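## Task

Go along the bench and close each valve whose lever or handwheel is yellow, leaving every other valve untouched. A valve counts as closed only if it stays closed without the robot holding it. Finish by releasing the gripper and backing away.

## Robot and tools

ROBOT. There is a single arm, a Doosan M1013 with a Robotiq 2F-140 two-finger gripper. It sits on a carriage that runs on a floor rail. Rows move only the arm. The carriage has its own device command, called rail.

FRAMES. The scene frame is fixed to the table. The table top is z = 0 and +z points up. The rail lies along y at x = 0, and y = 0 is where the rail reads position_m 0. The table edge is at x = 0.31 m. The arm base stands at x = 0, y roughly equal to position_m, z = 0.03 m, and faces +x. In the gripper's own frame, the fingers point along +z and close along y. end_effector_position is the spot between the pads when they are shut. Closed fingertips reach about 33 mm past that spot, and fully open ones about 9 mm. Closing also pushes the tips about 24 mm further out, so leave that much room above any surface. The reported hand position gets less accurate the further the arm reaches.

execute_actions. Its argument is {"actions": [...]}, and the actions run one after another. Each action is an object that can hold "rows", "steps", "until" and "rail". An empty list only returns the state and the images.
- rows: a table of 1 to 15 rows. Each row lasts one control step of 1/30 s. There is one arm, so a row is a single list of 9 numbers, each in [-1, 1], in this order: dx, dy, dz, rx, ry, rz, position, force_limit, speed.
- dx, dy, dz, rx, ry, rz are an offset, not a pose. They are measured in the gripper's own axes from the gripper's measured pose at the start of the action. For the first action of a call, that start is the last pose a result reported. Every row is measured from that same start, so offsets do not add up from row to row. A value of 1.0 means 0.6 m or 180 degrees. rx, ry, rz together form one rotation vector. At each step the target is clipped to at most 70 mm and 16 degrees from the measured pose. For a smooth start, increase the offset gradually: adding 0.01 per row gives about 0.18 m/s.
- position is an absolute finger command. +1 is fully open (140 mm), the pads touch at about -0.8, and -1 closes until something blocks the fingers. force_limit sets the squeeze: about 14 N at -1, 60 N at 0 and 107 N at +1. speed sets how fast the fingers move: about 30 mm/s at -1, 140 mm/s at 0 and 250 mm/s at +1. While a grip holds (object_status 2), a new force_limit only takes effect if position also changes by at least 0.01, for example from -1 to -0.98.
- steps: an integer from 1 to 450, at least the number of rows, and 15 if left out. After the last row, the arm keeps heading for that row's target. A long move therefore needs enough steps; if it falls short, send the rest in the next action.
- until: stops the action early once every listed condition is true. It reads devices and does not halt any motion. Examples: {"rail": {"position_status": ["!=", "moving"]}}, or comparisons such as [">=", 0.5]; a number always needs an operator. {"all": {"status": "ended"}} is true when nothing reads moving. {"any": {"status": "ended"}} is true when some motion that was running has ended.
- rail: {"position_m": -2 to 2}, an absolute place in metres for the carriage; {"speed_m_s": 0.01 to 1}, its top speed, which starts at 1 and stays as last set; or {"stop": true} on its own. The carriage accelerates and brakes at 2 m/s2. It counts as arrived within 1.4 mm. Wait for it to arrive before aiming the gripper at anything in the scene, and before ending the scene. Any value out of range or any unknown name makes the whole call refused.

RESULTS. The state gives end_effector_position (m) and end_effector_quat_wxyz in the scene frame, plus linear and angular velocity. Joint positions are listed as rail (m), then waist, shoulder, elbow, forearm roll, wrist pitch, wrist roll (rad). Joint torques follow the same order without the rail; a change while the arm is still suggests contact or load. object_status codes: 0 moving, 1 blocked while opening, 2 blocked while closing (a grip), 3 reached the command or pads touching. position_measured is in counts, 3 fully open to 230 pads touching. "Hand target" is the pose the controller is currently driving toward. "pose unreachable" means the clearance check altered or dropped the target, which is not a fault. Rail position_status values: moving, done, contact_stop, time_out, stopped, stopped_with_arm. position_answer is taken or not_taken; if not_taken, send the value again. If the arm was held back, the next result may say "previous command not reached".

zoom_image: {"camera": one of cam_bench_left, cam_bench_right, cam_high, cam_low, cam_wrist, "region": [x0, y0, x1, y1]} in pixels of that camera's latest image, with the origin at the top left and at most 504 by 504. The fixed cameras are 896x504 and cam_wrist is 504x504. Images arrive in that camera order.

read_manual only returns licence texts. finished_scene {"scene": n} ends scene n and cannot be undone. The robot keeps holding its last command while you think.

AVOID. Contact torque at a joint's load limit (waist and shoulder 316, elbow 148, the three wrist joints 41.8 N m), or an outside force of 144 N, halts the arm for 10 s and skips the rest of the call. Long holds under load heat the motors; heed MOTOR HOT warnings. Do not drop things, slam into them, hit hard or shove with great force. To turn a valve, grip its lever or wheel gently, rotate it with small stepwise moves, then open the fingers and retract.

Each tool is called after "Emit:" in YAML: its name, and indented under it one key for each argument.

## Session

Emit:
execute_actions:
  actions: []

Scene clock: 0.00 s.
end_effector_position=(+1.0247, +1.5038, +0.3401) position_measured=3 object_status=3 end_effector_quat_wxyz=(-0.621, +0.757, -0.156, +0.135) end_effector_velocity=(+0.000, +0.000, +0.000) end_effector_angular_velocity=(+0.000, +0.000, +0.000)
Joint positions: [1.121 0.056 0.696 1.346 1.607 1.063 1.126]
Joint velocities: [0. 0. 0. 0. 0. 0. 0.]
Joint torques (N m, as the joint torque sensors report them, + toward a larger angle): no reading
Hand target: +1.025, +1.504, +0.340; -0.621, +0.757, -0.156, +0.135
rail: position_m=1.121 position_m_goal=1.121 speed_m_s=1.00 position_status=done position_answer=taken refusals=0
camera_calibration (this result's frames):
cam_wrist: T_world_to_cam=[[-0.217566, -0.134549, -0.966727, 0.754508], [-0.975267, 0.0695213, 0.209812, 0.840256], [0.0389781, 0.988465, -0.146347, -1.30306], [0, 0, 0, 1]] pos_world=[1.03442, 1.33113, 0.362409]

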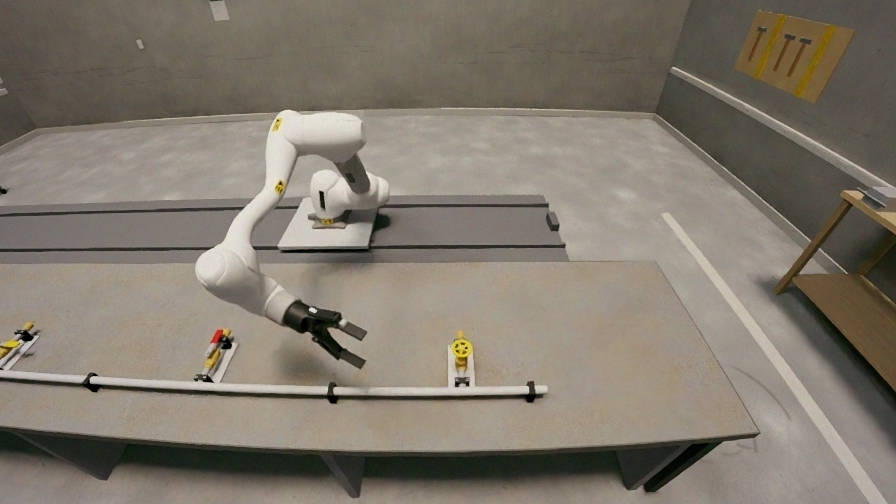

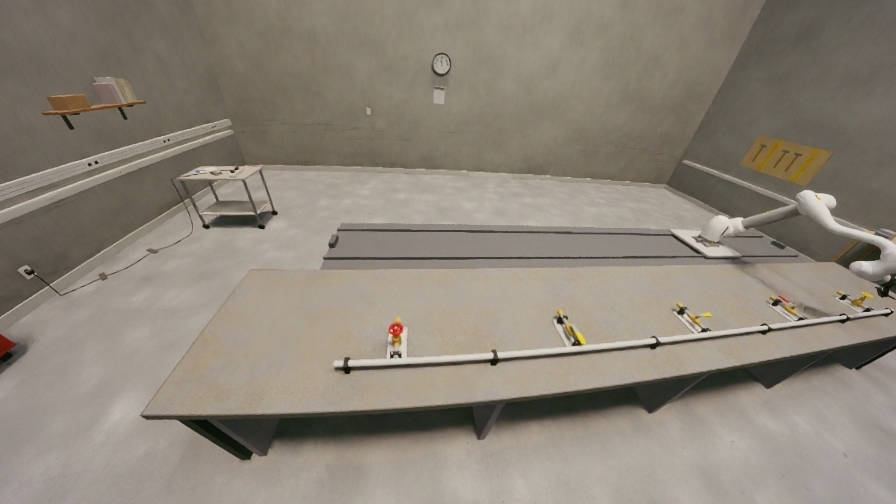

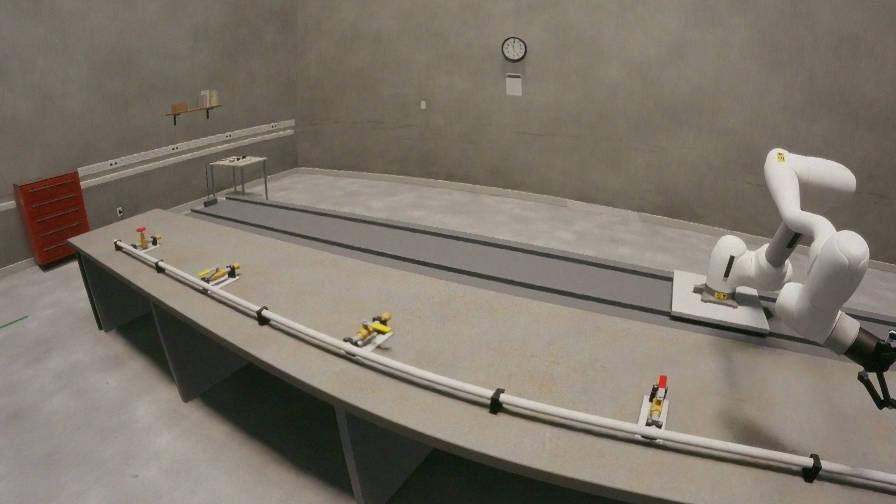

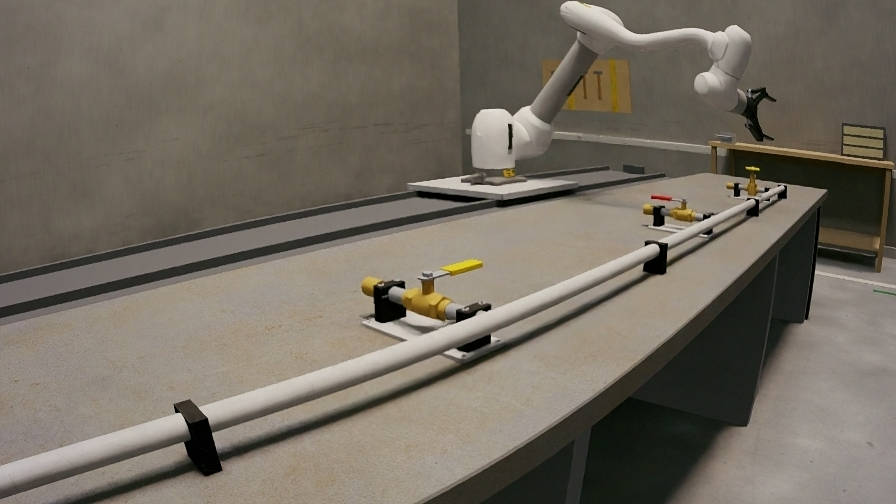

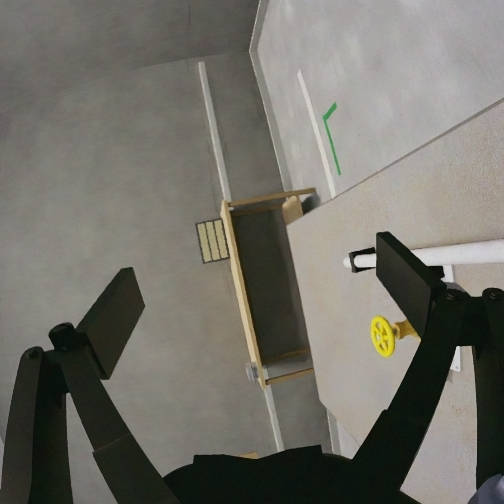

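Emit:
zoom_image:
  camera: "cam_bench_right"
  region: [535, 295, 615, 360]

Emit:
zoom_image:
  camera: "cam_low"
  region: [340, 230, 520, 380]

Emit:
zoom_image:
  camera: "cam_high"
  region: [180, 250, 420, 370]

Emit:
zoom_image:
  camera: "cam_bench_left"
  region: [420, 320, 500, 400]

Region (535, 295, 615, 360) of cam_bench_right's 896x504 image, scaled by 6.300, with more detail than that image has; it fills the top 410 rows of this view, and the rest is white.

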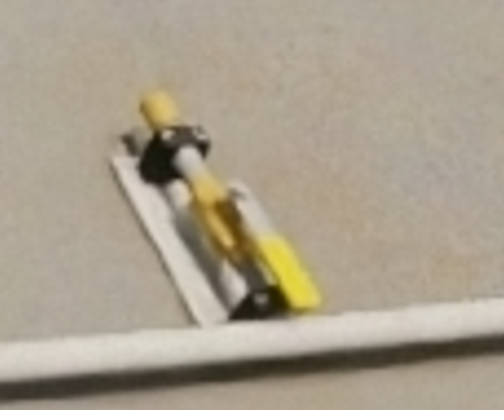

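Region (340, 230, 520, 380) of cam_low's 896x504 image, scaled by 2.800, with more detail than that image has.

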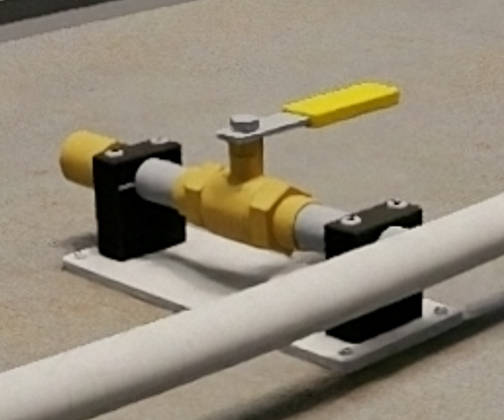

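Region (180, 250, 420, 370) of cam_high's 896x504 image, scaled by 2.100, with more detail than that image has.

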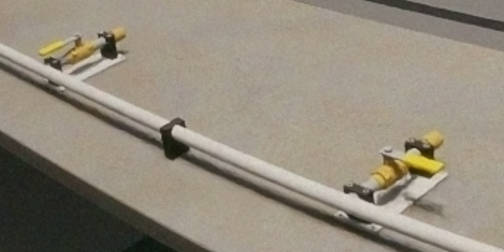

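Region (420, 320, 500, 400) of cam_bench_left's 896x504 image, scaled by 6.300, with more detail than that image has.

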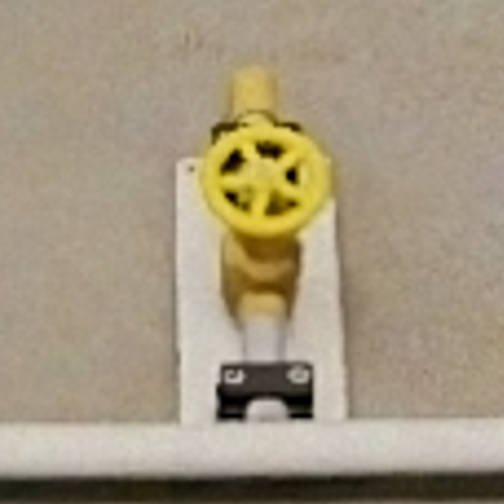

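Emit:
execute_actions:
  actions:
    - {"rail":{"position_m":1.80},"rows":[[0.001,0.008,-0.02,-0.014,-0.021,-0.026,0.5,0,0],[0.002,0.02,-0.05,-0.035,-0.055,-0.066,0.5,0,0],[0.004,0.035,-0.085,-0.06,-0.093,-0.113,0.5,0,0],[0.006,0.05,-0.12,-0.1,-0.155,-0.188,0.5,0,0],[0.008,0.066,-0.16,-0.2734,-0.4253,-0.5136,0.5,0,0],[0.01,0.082,-0.2,-0.2734,-0.4253,-0.5136,0.5,0,0],[0.012,0.098,-0.24,-0.2734,-0.4253,-0.5136,0.5,0,0],[0.014,0.115,-0.28,-0.2734,-0.4253,-0.5136,0.5,0,0],[0.016,0.131,-0.32,-0.2734,-0.4253,-0.5136,0.5,0,0],[0.018,0.148,-0.36,-0.2734,-0.4253,-0.5136,0.5,0,0],[0.02,0.164,-0.4,-0.2734,-0.4253,-0.5136,0.5,0,0],[0.022,0.18,-0.44,-0.2734,-0.4253,-0.5136,0.5,0,0],[0.024,0.197,-0.48,-0.2734,-0.4253,-0.5136,0.5,0,0],[0.027,0.22,-0.54,-0.2734,-0.4253,-0.5136,0.5,0,0],[0.0326,0.2643,-0.6444,-0.2734,-0.4253,-0.5136,0.5,0,0]],"steps":60}

Scene clock: 2.97 s.
end_effector_position=(+0.8786, +1.8000, +0.2592) position_measured=66 object_status=3 end_effector_quat_wxyz=(+0.000, +0.706, +0.708, +0.001) end_effector_velocity=(-0.000, +0.000, +0.000) end_effector_angular_velocity=(-0.000, -0.001, +0.000)
Joint positions: [ 1.8   -0.04   0.562  1.217  0.001  1.361 -0.042]
Joint velocities: [ 0.     0.    -0.     0.    -0.    -0.001 -0.   ]
Joint torques (N m, as the joint torque sensors report them, + toward a larger angle): [  2.27 -98.82 -39.74   3.99  -0.26   0.18]
Hand target: +0.879, +1.800, +0.259; +0.000, +0.706, +0.708, +0.001
Off the commanded pose: 0.001 m, 0 deg.
rail: position_m=1.800 position_m_goal=1.800 speed_m_s=1.00 position_status=done position_answer=taken refusals=0
camera_calibration (this result's frames):
cam_wrist: T_world_to_cam=[[0.987808, -0.154096, 0.0221268, -0.595753], [-0.151481, -0.918648, 0.364882, 1.70895], [-0.0359003, -0.363785, -0.930791, 1.10117], [0, 0, 0, 1]] pos_world=[0.886896, 1.87871, 0.414581]

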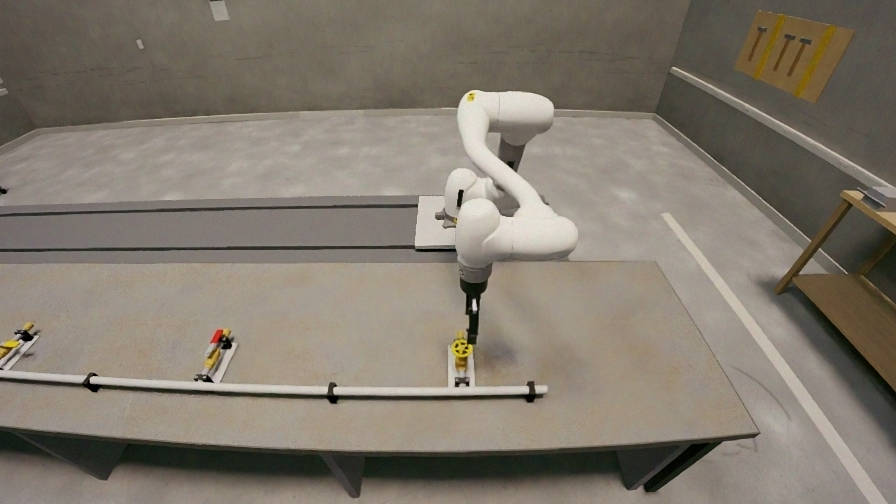

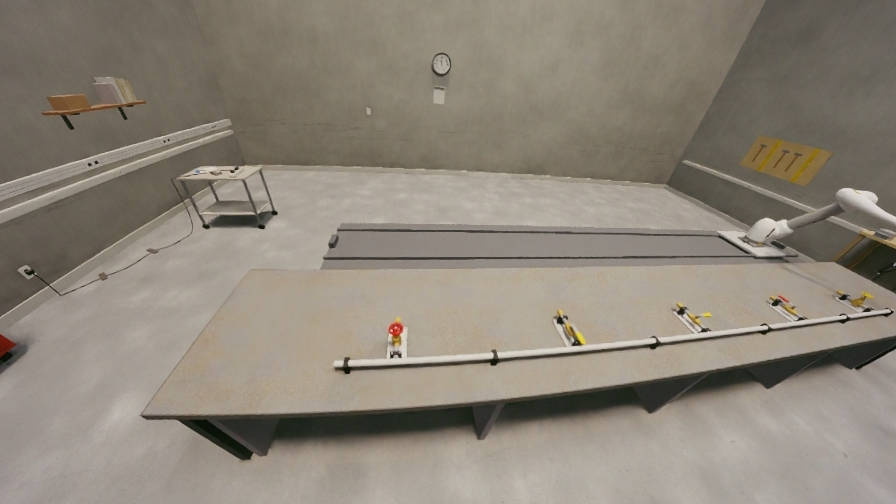

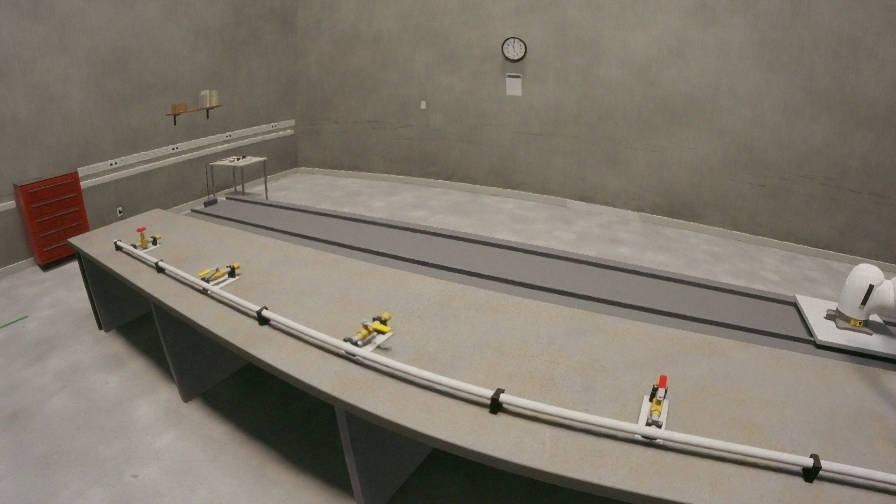

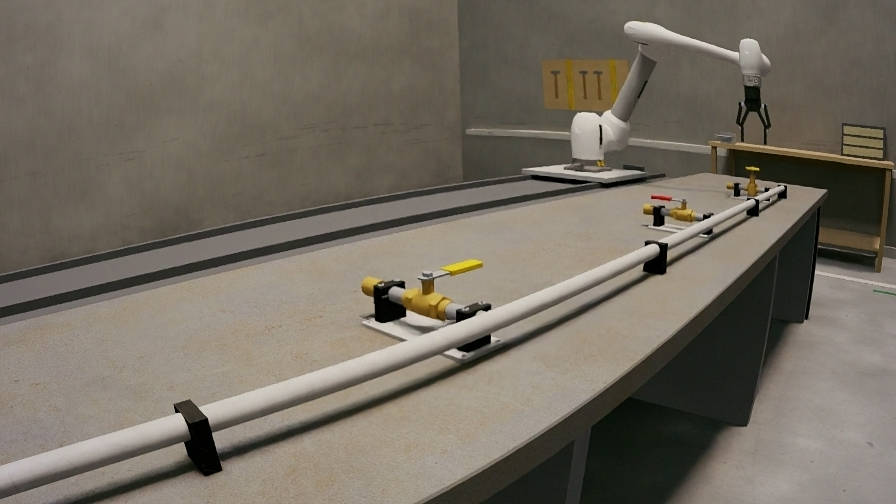

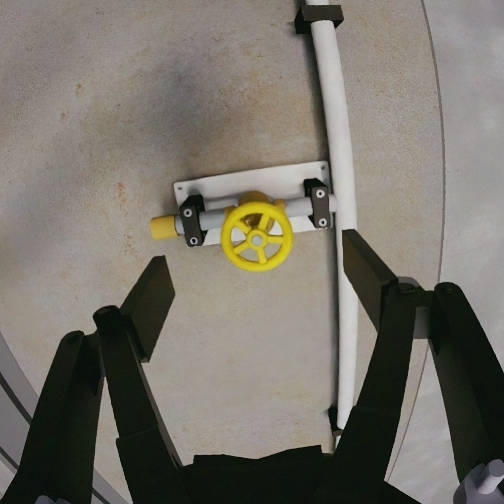

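Emit:
execute_actions:
  actions:
    - {"rows":[[-0.004,0,0.006,0,0,0,0.5,0,0],[-0.01,-0.001,0.016,0,0,0,0.5,0,0],[-0.017,-0.0015,0.03,0,0,0,0.5,0,0],[-0.024,-0.002,0.046,0,0,0,0.5,0,0],[-0.031,-0.0025,0.063,0,0,0,0.5,0,0],[-0.037,-0.003,0.08,0,0,0,0.5,0,0],[-0.0425,-0.0035,0.097,0,0,0,0.5,0,0],[-0.0425,-0.0035,0.114,0,0,0,0.5,0,0],[-0.0425,-0.0035,0.131,0,0,0,0.5,0,0],[-0.0425,-0.0035,0.148,0,0,0,0.5,0,0],[-0.0425,-0.0035,0.165,0,0,0,0.5,0,0],[-0.0425,-0.0035,0.18,0,0,0,0.5,0,0],[-0.0425,-0.0035,0.193,0,0,0,0.5,0,0],[-0.0425,-0.0035,0.204,0,0,0,0.5,0,0],[-0.0425,-0.0035,0.212,0,0,0,0.3,-1,0]],"steps":25}

Emit:
zoom_image:
  camera: "cam_wrist"
  region: [150, 190, 360, 350]

Scene clock: 18.30 s.
end_effector_position=(+0.8765, +1.7746, +0.1323) position_measured=91 object_status=3 end_effector_quat_wxyz=(+0.000, +0.706, +0.708, +0.001) end_effector_velocity=(+0.000, -0.000, -0.002) end_effector_angular_velocity=(+0.000, +0.000, -0.000)
Joint positions: [ 1.8   -0.069  0.624  1.353  0.001  1.163 -0.071]
Joint velocities: [ 0.    -0.     0.002  0.002  0.    -0.003 -0.   ]
Joint torques (N m, as the joint torque sensors report them, + toward a larger angle): [   2.11 -102.21  -37.18    3.67   -0.3     0.1 ]
Hand target: +0.877, +1.775, +0.132; +0.000, +0.706, +0.708, +0.001
Off the commanded pose: 0.000 m, 0 deg.
rail: position_m=1.800 position_m_goal=1.800 speed_m_s=1.00 position_status=done position_answer=taken refusals=0
camera_calibration (this result's frames):
cam_wrist: T_world_to_cam=[[0.987812, -0.154057, 0.0222208, -0.594953], [-0.151479, -0.918653, 0.364872, 1.73163], [-0.035798, -0.363791, -0.930793, 0.973605], [0, 0, 0, 1]] pos_world=[0.884861, 1.8533, 0.287621]

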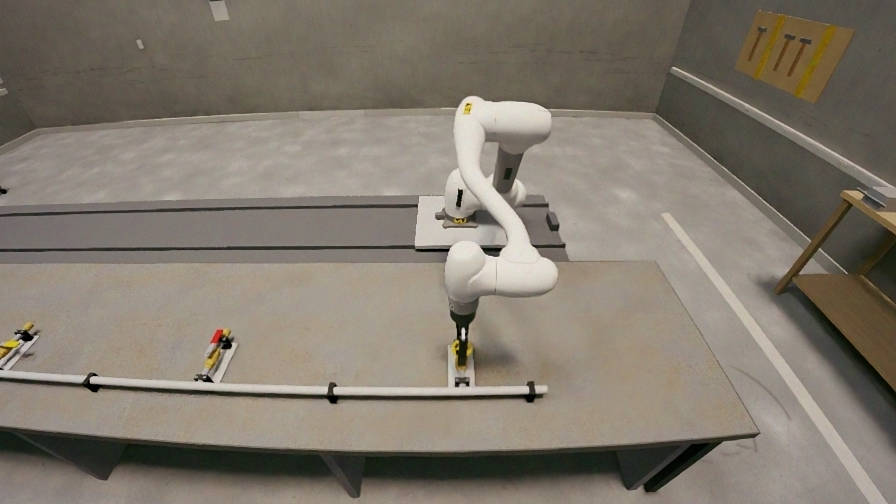

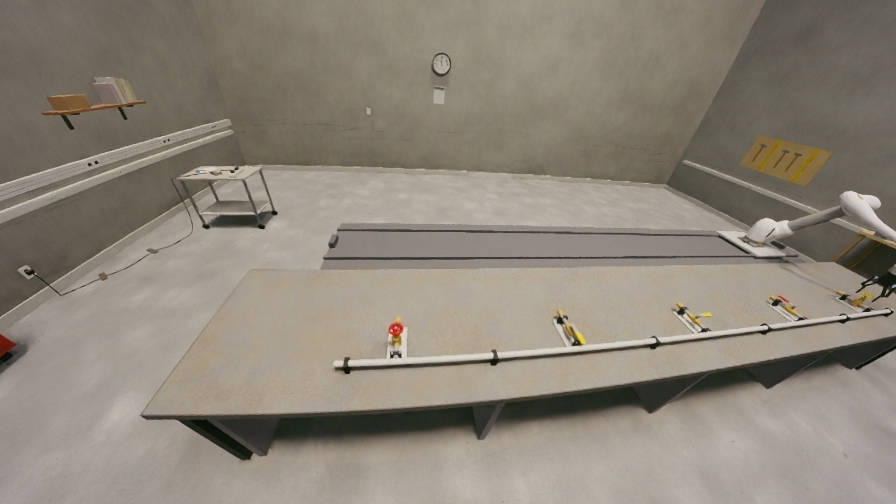

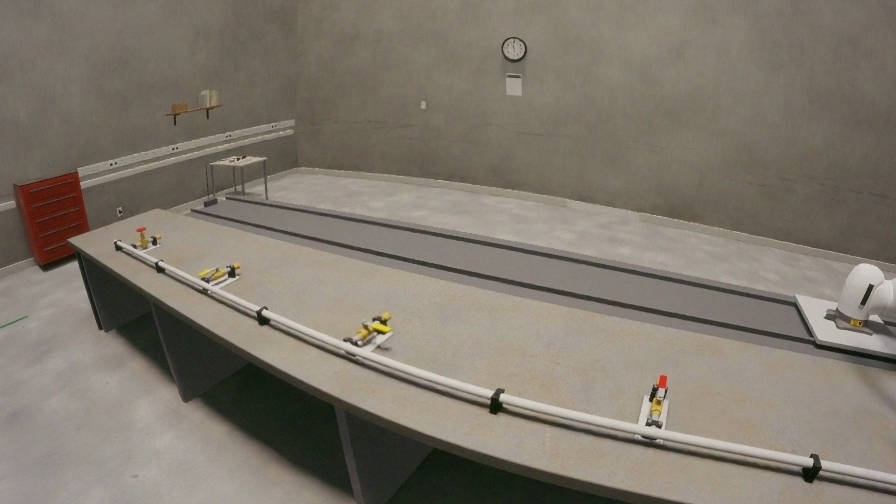

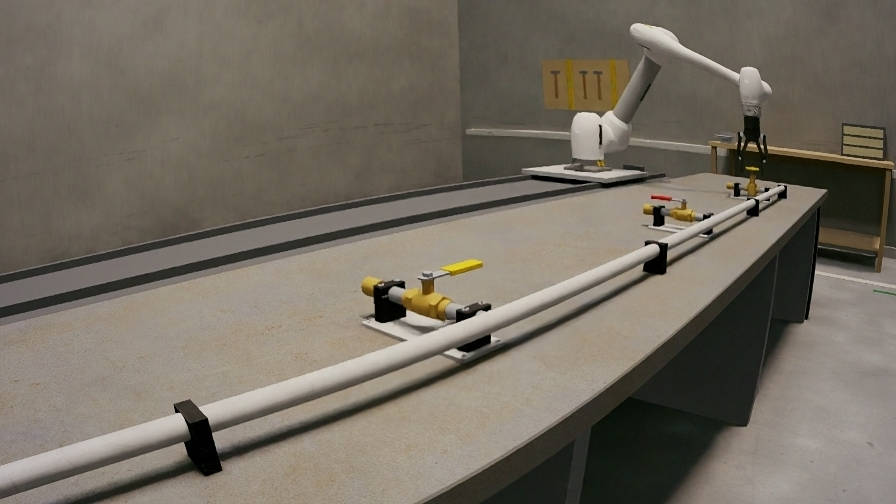

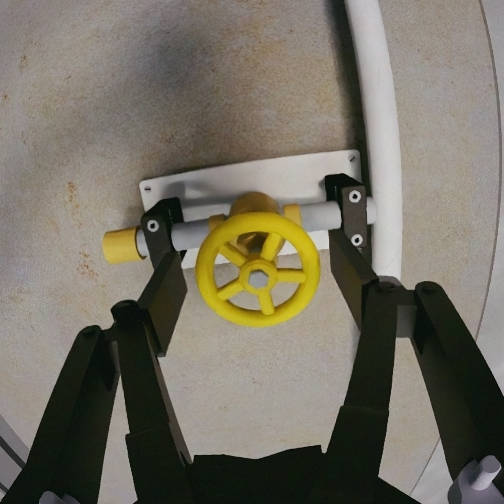

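Region (150, 190, 360, 350) of cam_wrist's 504x504 image, scaled by 2.400, with more detail than that image has; it fills the top 384 rows of this view, and the rest is white.

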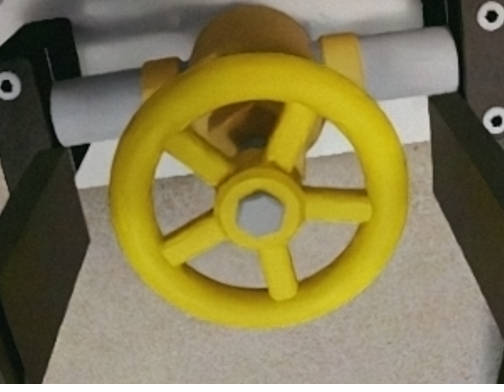

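Emit:
execute_actions:
  actions:
    - {"rows":[[0.001,0.001,0.0005,0,0,0,0.1,0,0],[0.002,0.0015,0.0005,0,0,0,0.1,0,0],[0.0027,0.002,0.0005,0,0,0,0.1,0,0],[0.0027,0.002,0.0005,0,0,0,0.1,0,0],[0.0027,0.002,0.0005,0,0,0,0.1,0,0],[0.0027,0.002,0.0005,0,0,0,0.1,0,0],[0.0027,0.002,0.0005,0,0,0,-1,0,-0.5]],"steps":17}

Scene clock: 19.10 s.
end_effector_position=(+0.8778, +1.7762, +0.1321) position_measured=132 object_status=2 end_effector_quat_wxyz=(+0.000, +0.706, +0.708, +0.001) end_effector_velocity=(-0.000, +0.000, -0.000) end_effector_angular_velocity=(+0.000, +0.000, +0.000)
Joint positions: [ 1.8   -0.067  0.626  1.351  0.001  1.163 -0.069]
Joint velocities: [ 0.  0.  0. -0.  0.  0.  0.]
Joint torques (N m, as the joint torque sensors report them, + toward a larger angle): [  7.23 -88.68 -28.07   5.48   1.39   0.07]
Hand target: +0.878, +1.776, +0.132; +0.000, +0.706, +0.708, +0.001
Off the commanded pose: 0.000 m, 0 deg.
rail: position_m=1.800 position_m_goal=1.800 speed_m_s=1.00 position_status=done position_answer=taken refusals=0
camera_calibration (this result's frames):
cam_wrist: T_world_to_cam=[[0.98779, -0.15416, 0.0224857, -0.595827], [-0.151673, -0.91864, 0.364823, 1.73345], [-0.0355847, -0.363779, -0.930805, 0.973851], [0, 0, 0, 1]] pos_world=[0.886123, 1.85483, 0.28746]

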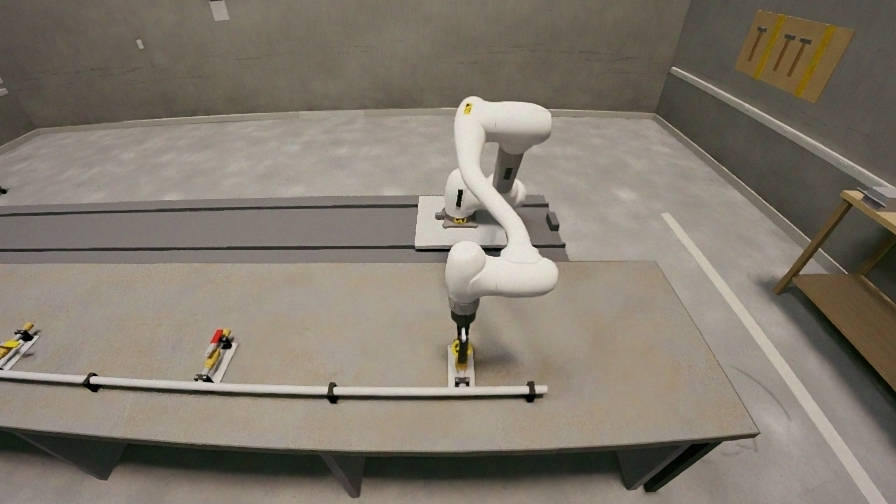

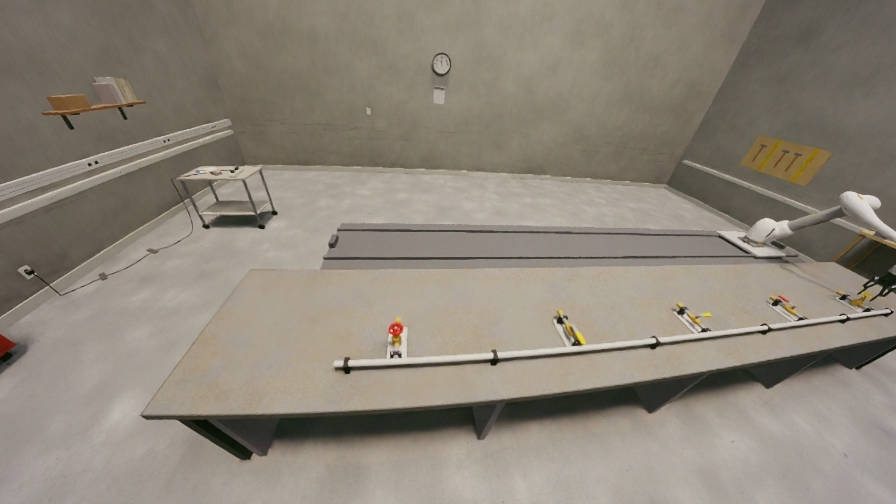

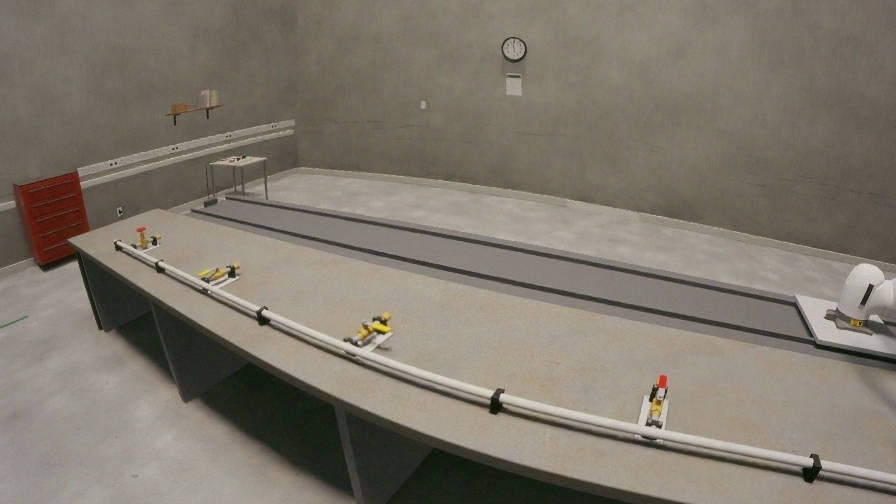

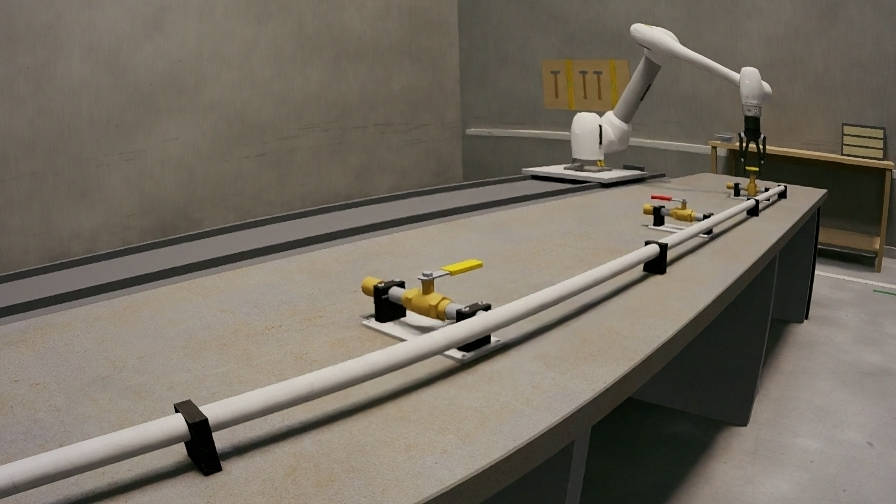

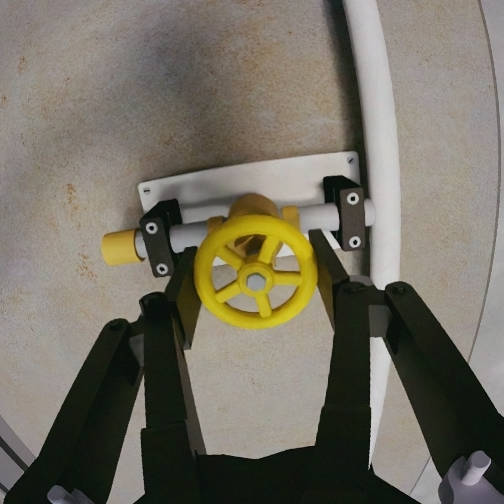

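Emit:
execute_actions:
  actions:
    - {"rows":[[0,0,-0.0003,0,0,0,-0.98,1,-0.5],[0,0,-0.0003,0,0,0.01,-0.98,1,-0.5],[0,0,-0.0003,0,0,0.025,-0.98,1,-0.5],[0,0,-0.0003,0,0,0.045,-0.98,1,-0.5],[0,0,-0.0003,0,0,0.07,-0.98,1,-0.5],[0,0,-0.0003,0,0,0.1,-0.98,1,-0.5],[0,0,-0.0003,0,0,0.333,-0.98,1,-0.5]],"steps":32}

Scene clock: 20.30 s.
end_effector_position=(+0.8777, +1.7761, +0.1323) position_measured=135 object_status=2 end_effector_quat_wxyz=(-0.001, +0.965, +0.261, +0.001) end_effector_velocity=(+0.000, -0.000, -0.000) end_effector_angular_velocity=(-0.011, +0.005, -0.018)
Joint positions: [ 1.8   -0.067  0.625  1.351  0.002  1.163  0.975]
Joint velocities: [ 0.     0.004  0.003 -0.005 -0.012  0.006  0.027]
Joint torques (N m, as the joint torque sensors report them, + toward a larger angle): [-10.26 -83.46 -41.36   0.66  -9.23   1.  ]
Hand target: +0.878, +1.776, +0.132; -0.000, +0.966, +0.260, +0.001
Off the commanded pose: 0.000 m, 0 deg.
rail: position_m=1.800 position_m_goal=1.800 speed_m_s=1.00 position_status=done position_answer=taken refusals=0
camera_calibration (this result's frames):
cam_wrist: T_world_to_cam=[[0.362448, -0.931795, 0.0197216, 1.33468], [-0.870824, -0.33104, 0.363427, 1.32107], [-0.332111, -0.148897, -0.931414, 0.852742], [0, 0, 0, 1]] pos_world=[0.949876, 1.80794, 0.287821]

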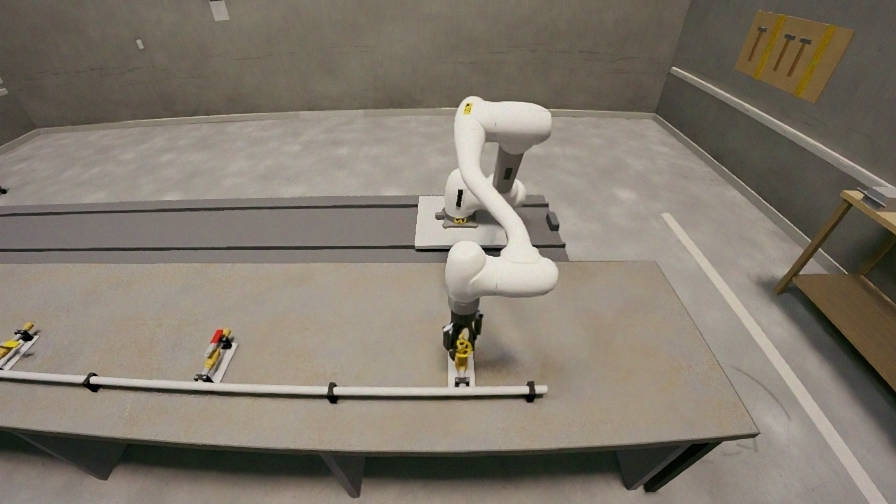

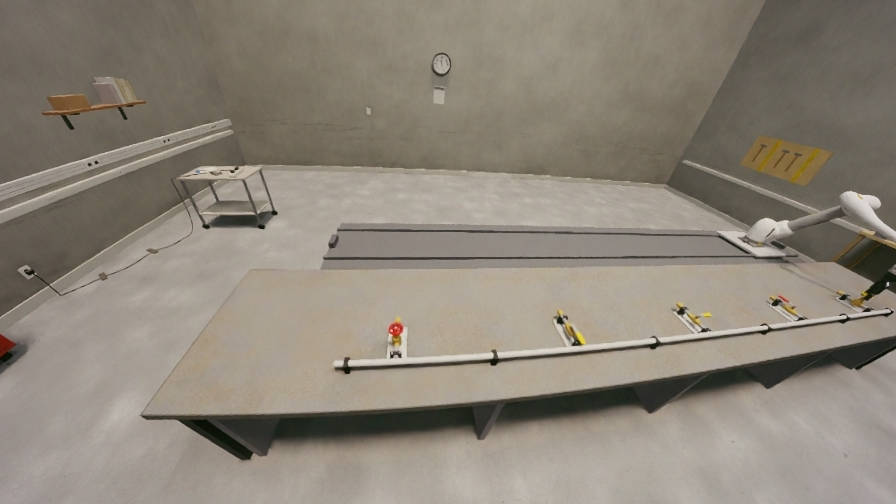

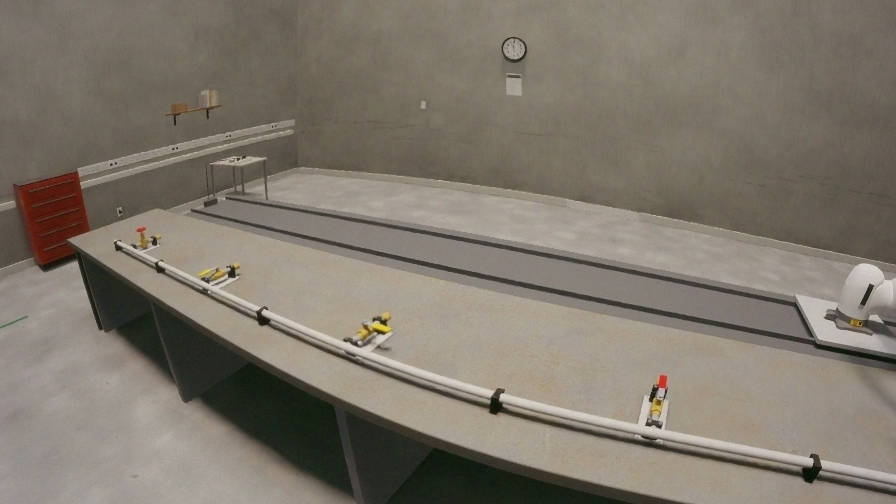

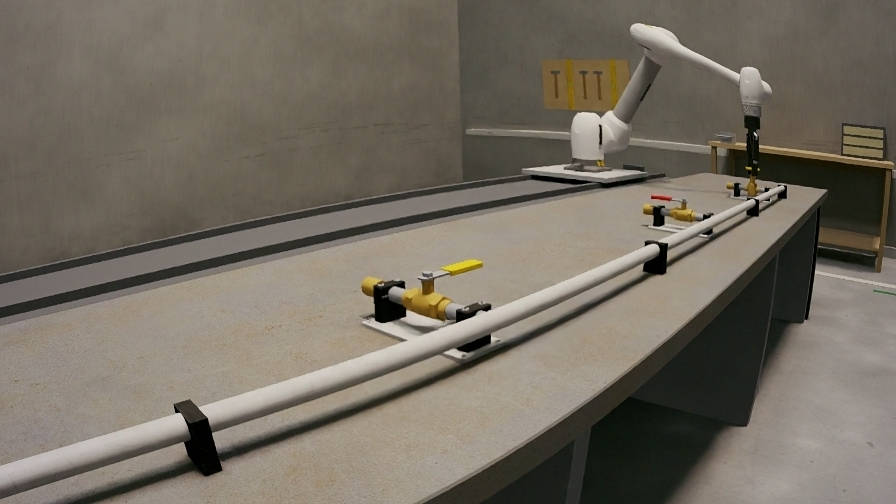

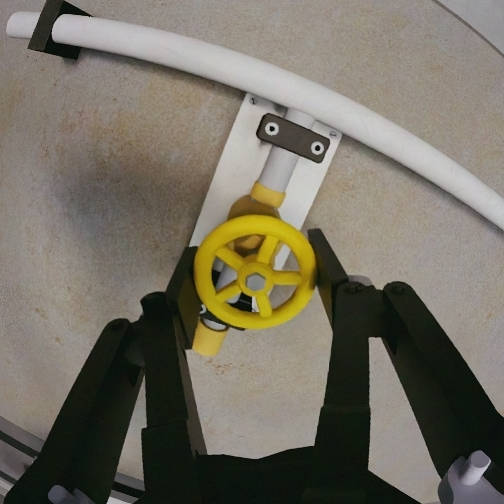

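Emit:
execute_actions:
  actions: []

Scene clock: 20.87 s.
end_effector_position=(+0.8778, +1.7761, +0.1323) position_measured=135 object_status=2 end_effector_quat_wxyz=(-0.000, +0.966, +0.260, +0.001) end_effector_velocity=(+0.000, +0.000, -0.000) end_effector_angular_velocity=(+0.000, +0.000, +0.000)
Joint positions: [ 1.8   -0.067  0.626  1.35   0.001  1.164  0.977]
Joint velocities: [ 0.  0.  0. -0.  0.  0.  0.]
Joint torques (N m, as the joint torque sensors report them, + toward a larger angle): [ -9.92 -81.79 -42.69   0.7  -10.28   1.12]
Hand target: +0.878, +1.776, +0.132; -0.000, +0.966, +0.260, +0.001
Off the commanded pose: 0.000 m, 0 deg.
rail: position_m=1.800 position_m_goal=1.800 speed_m_s=1.00 position_status=done position_answer=taken refusals=0
camera_calibration (this result's frames):
cam_wrist: T_world_to_cam=[[0.361369, -0.932202, 0.020313, 1.33626], [-0.871101, -0.329753, 0.363931, 1.31905], [-0.332559, -0.149208, -0.931204, 0.853656], [0, 0, 0, 1]] pos_world=[0.950034, 1.808, 0.287741]

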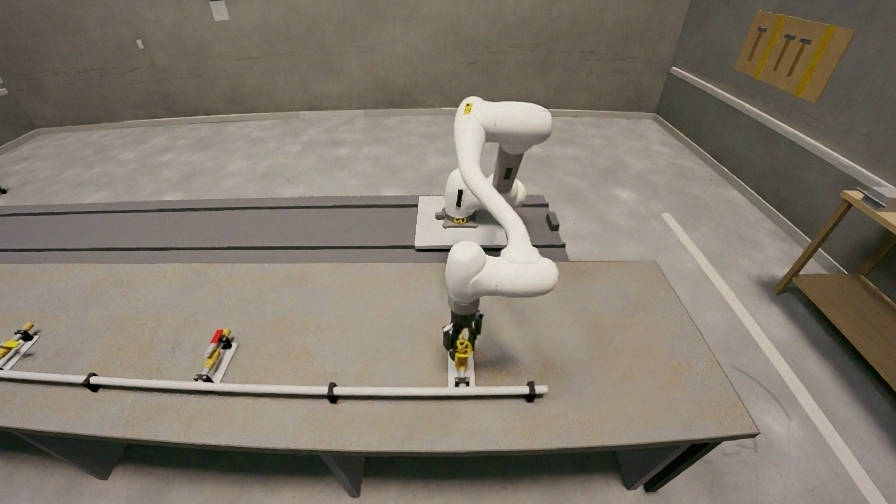

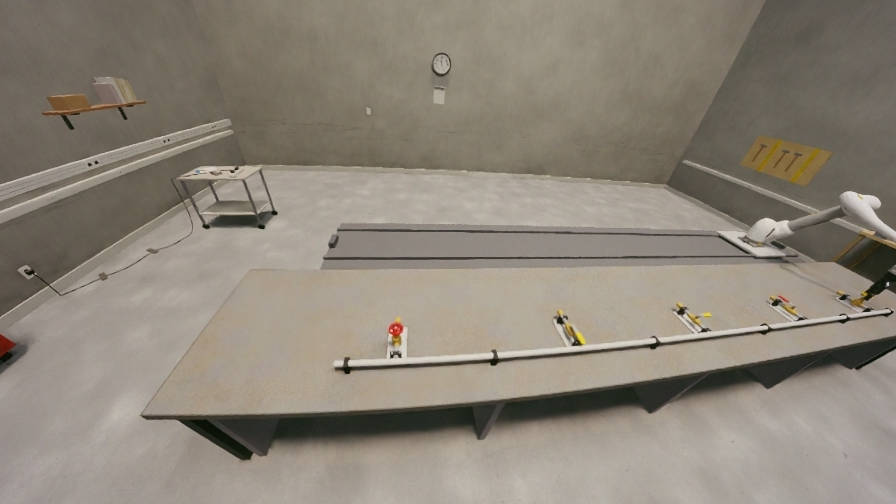

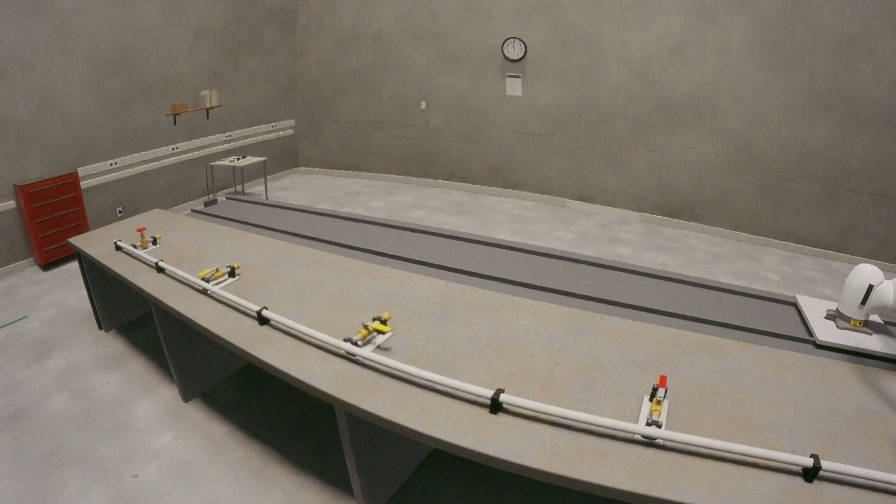

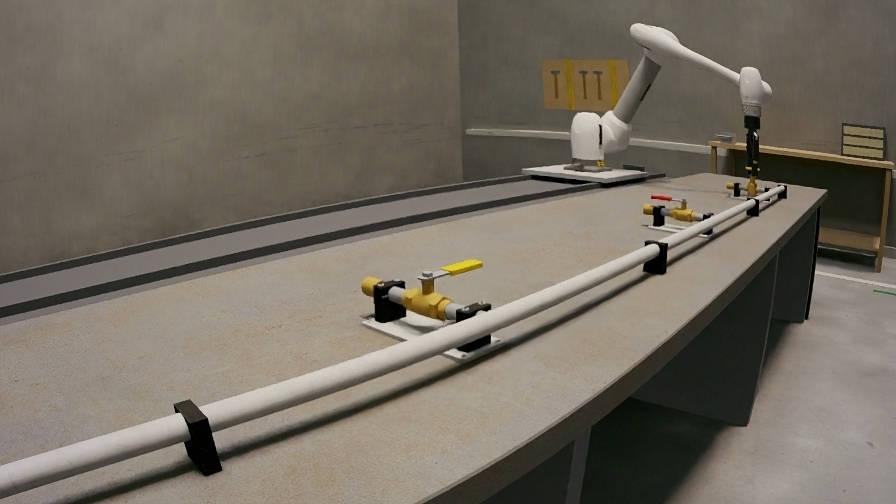

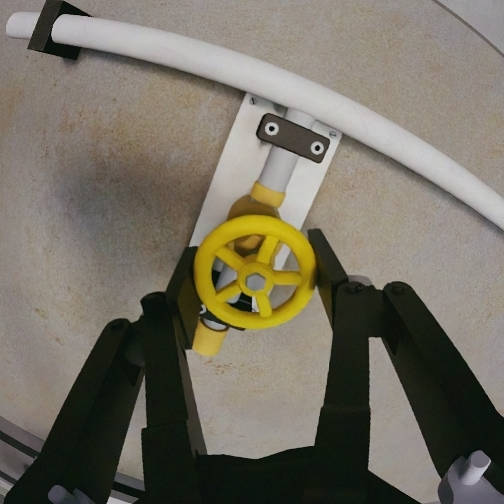

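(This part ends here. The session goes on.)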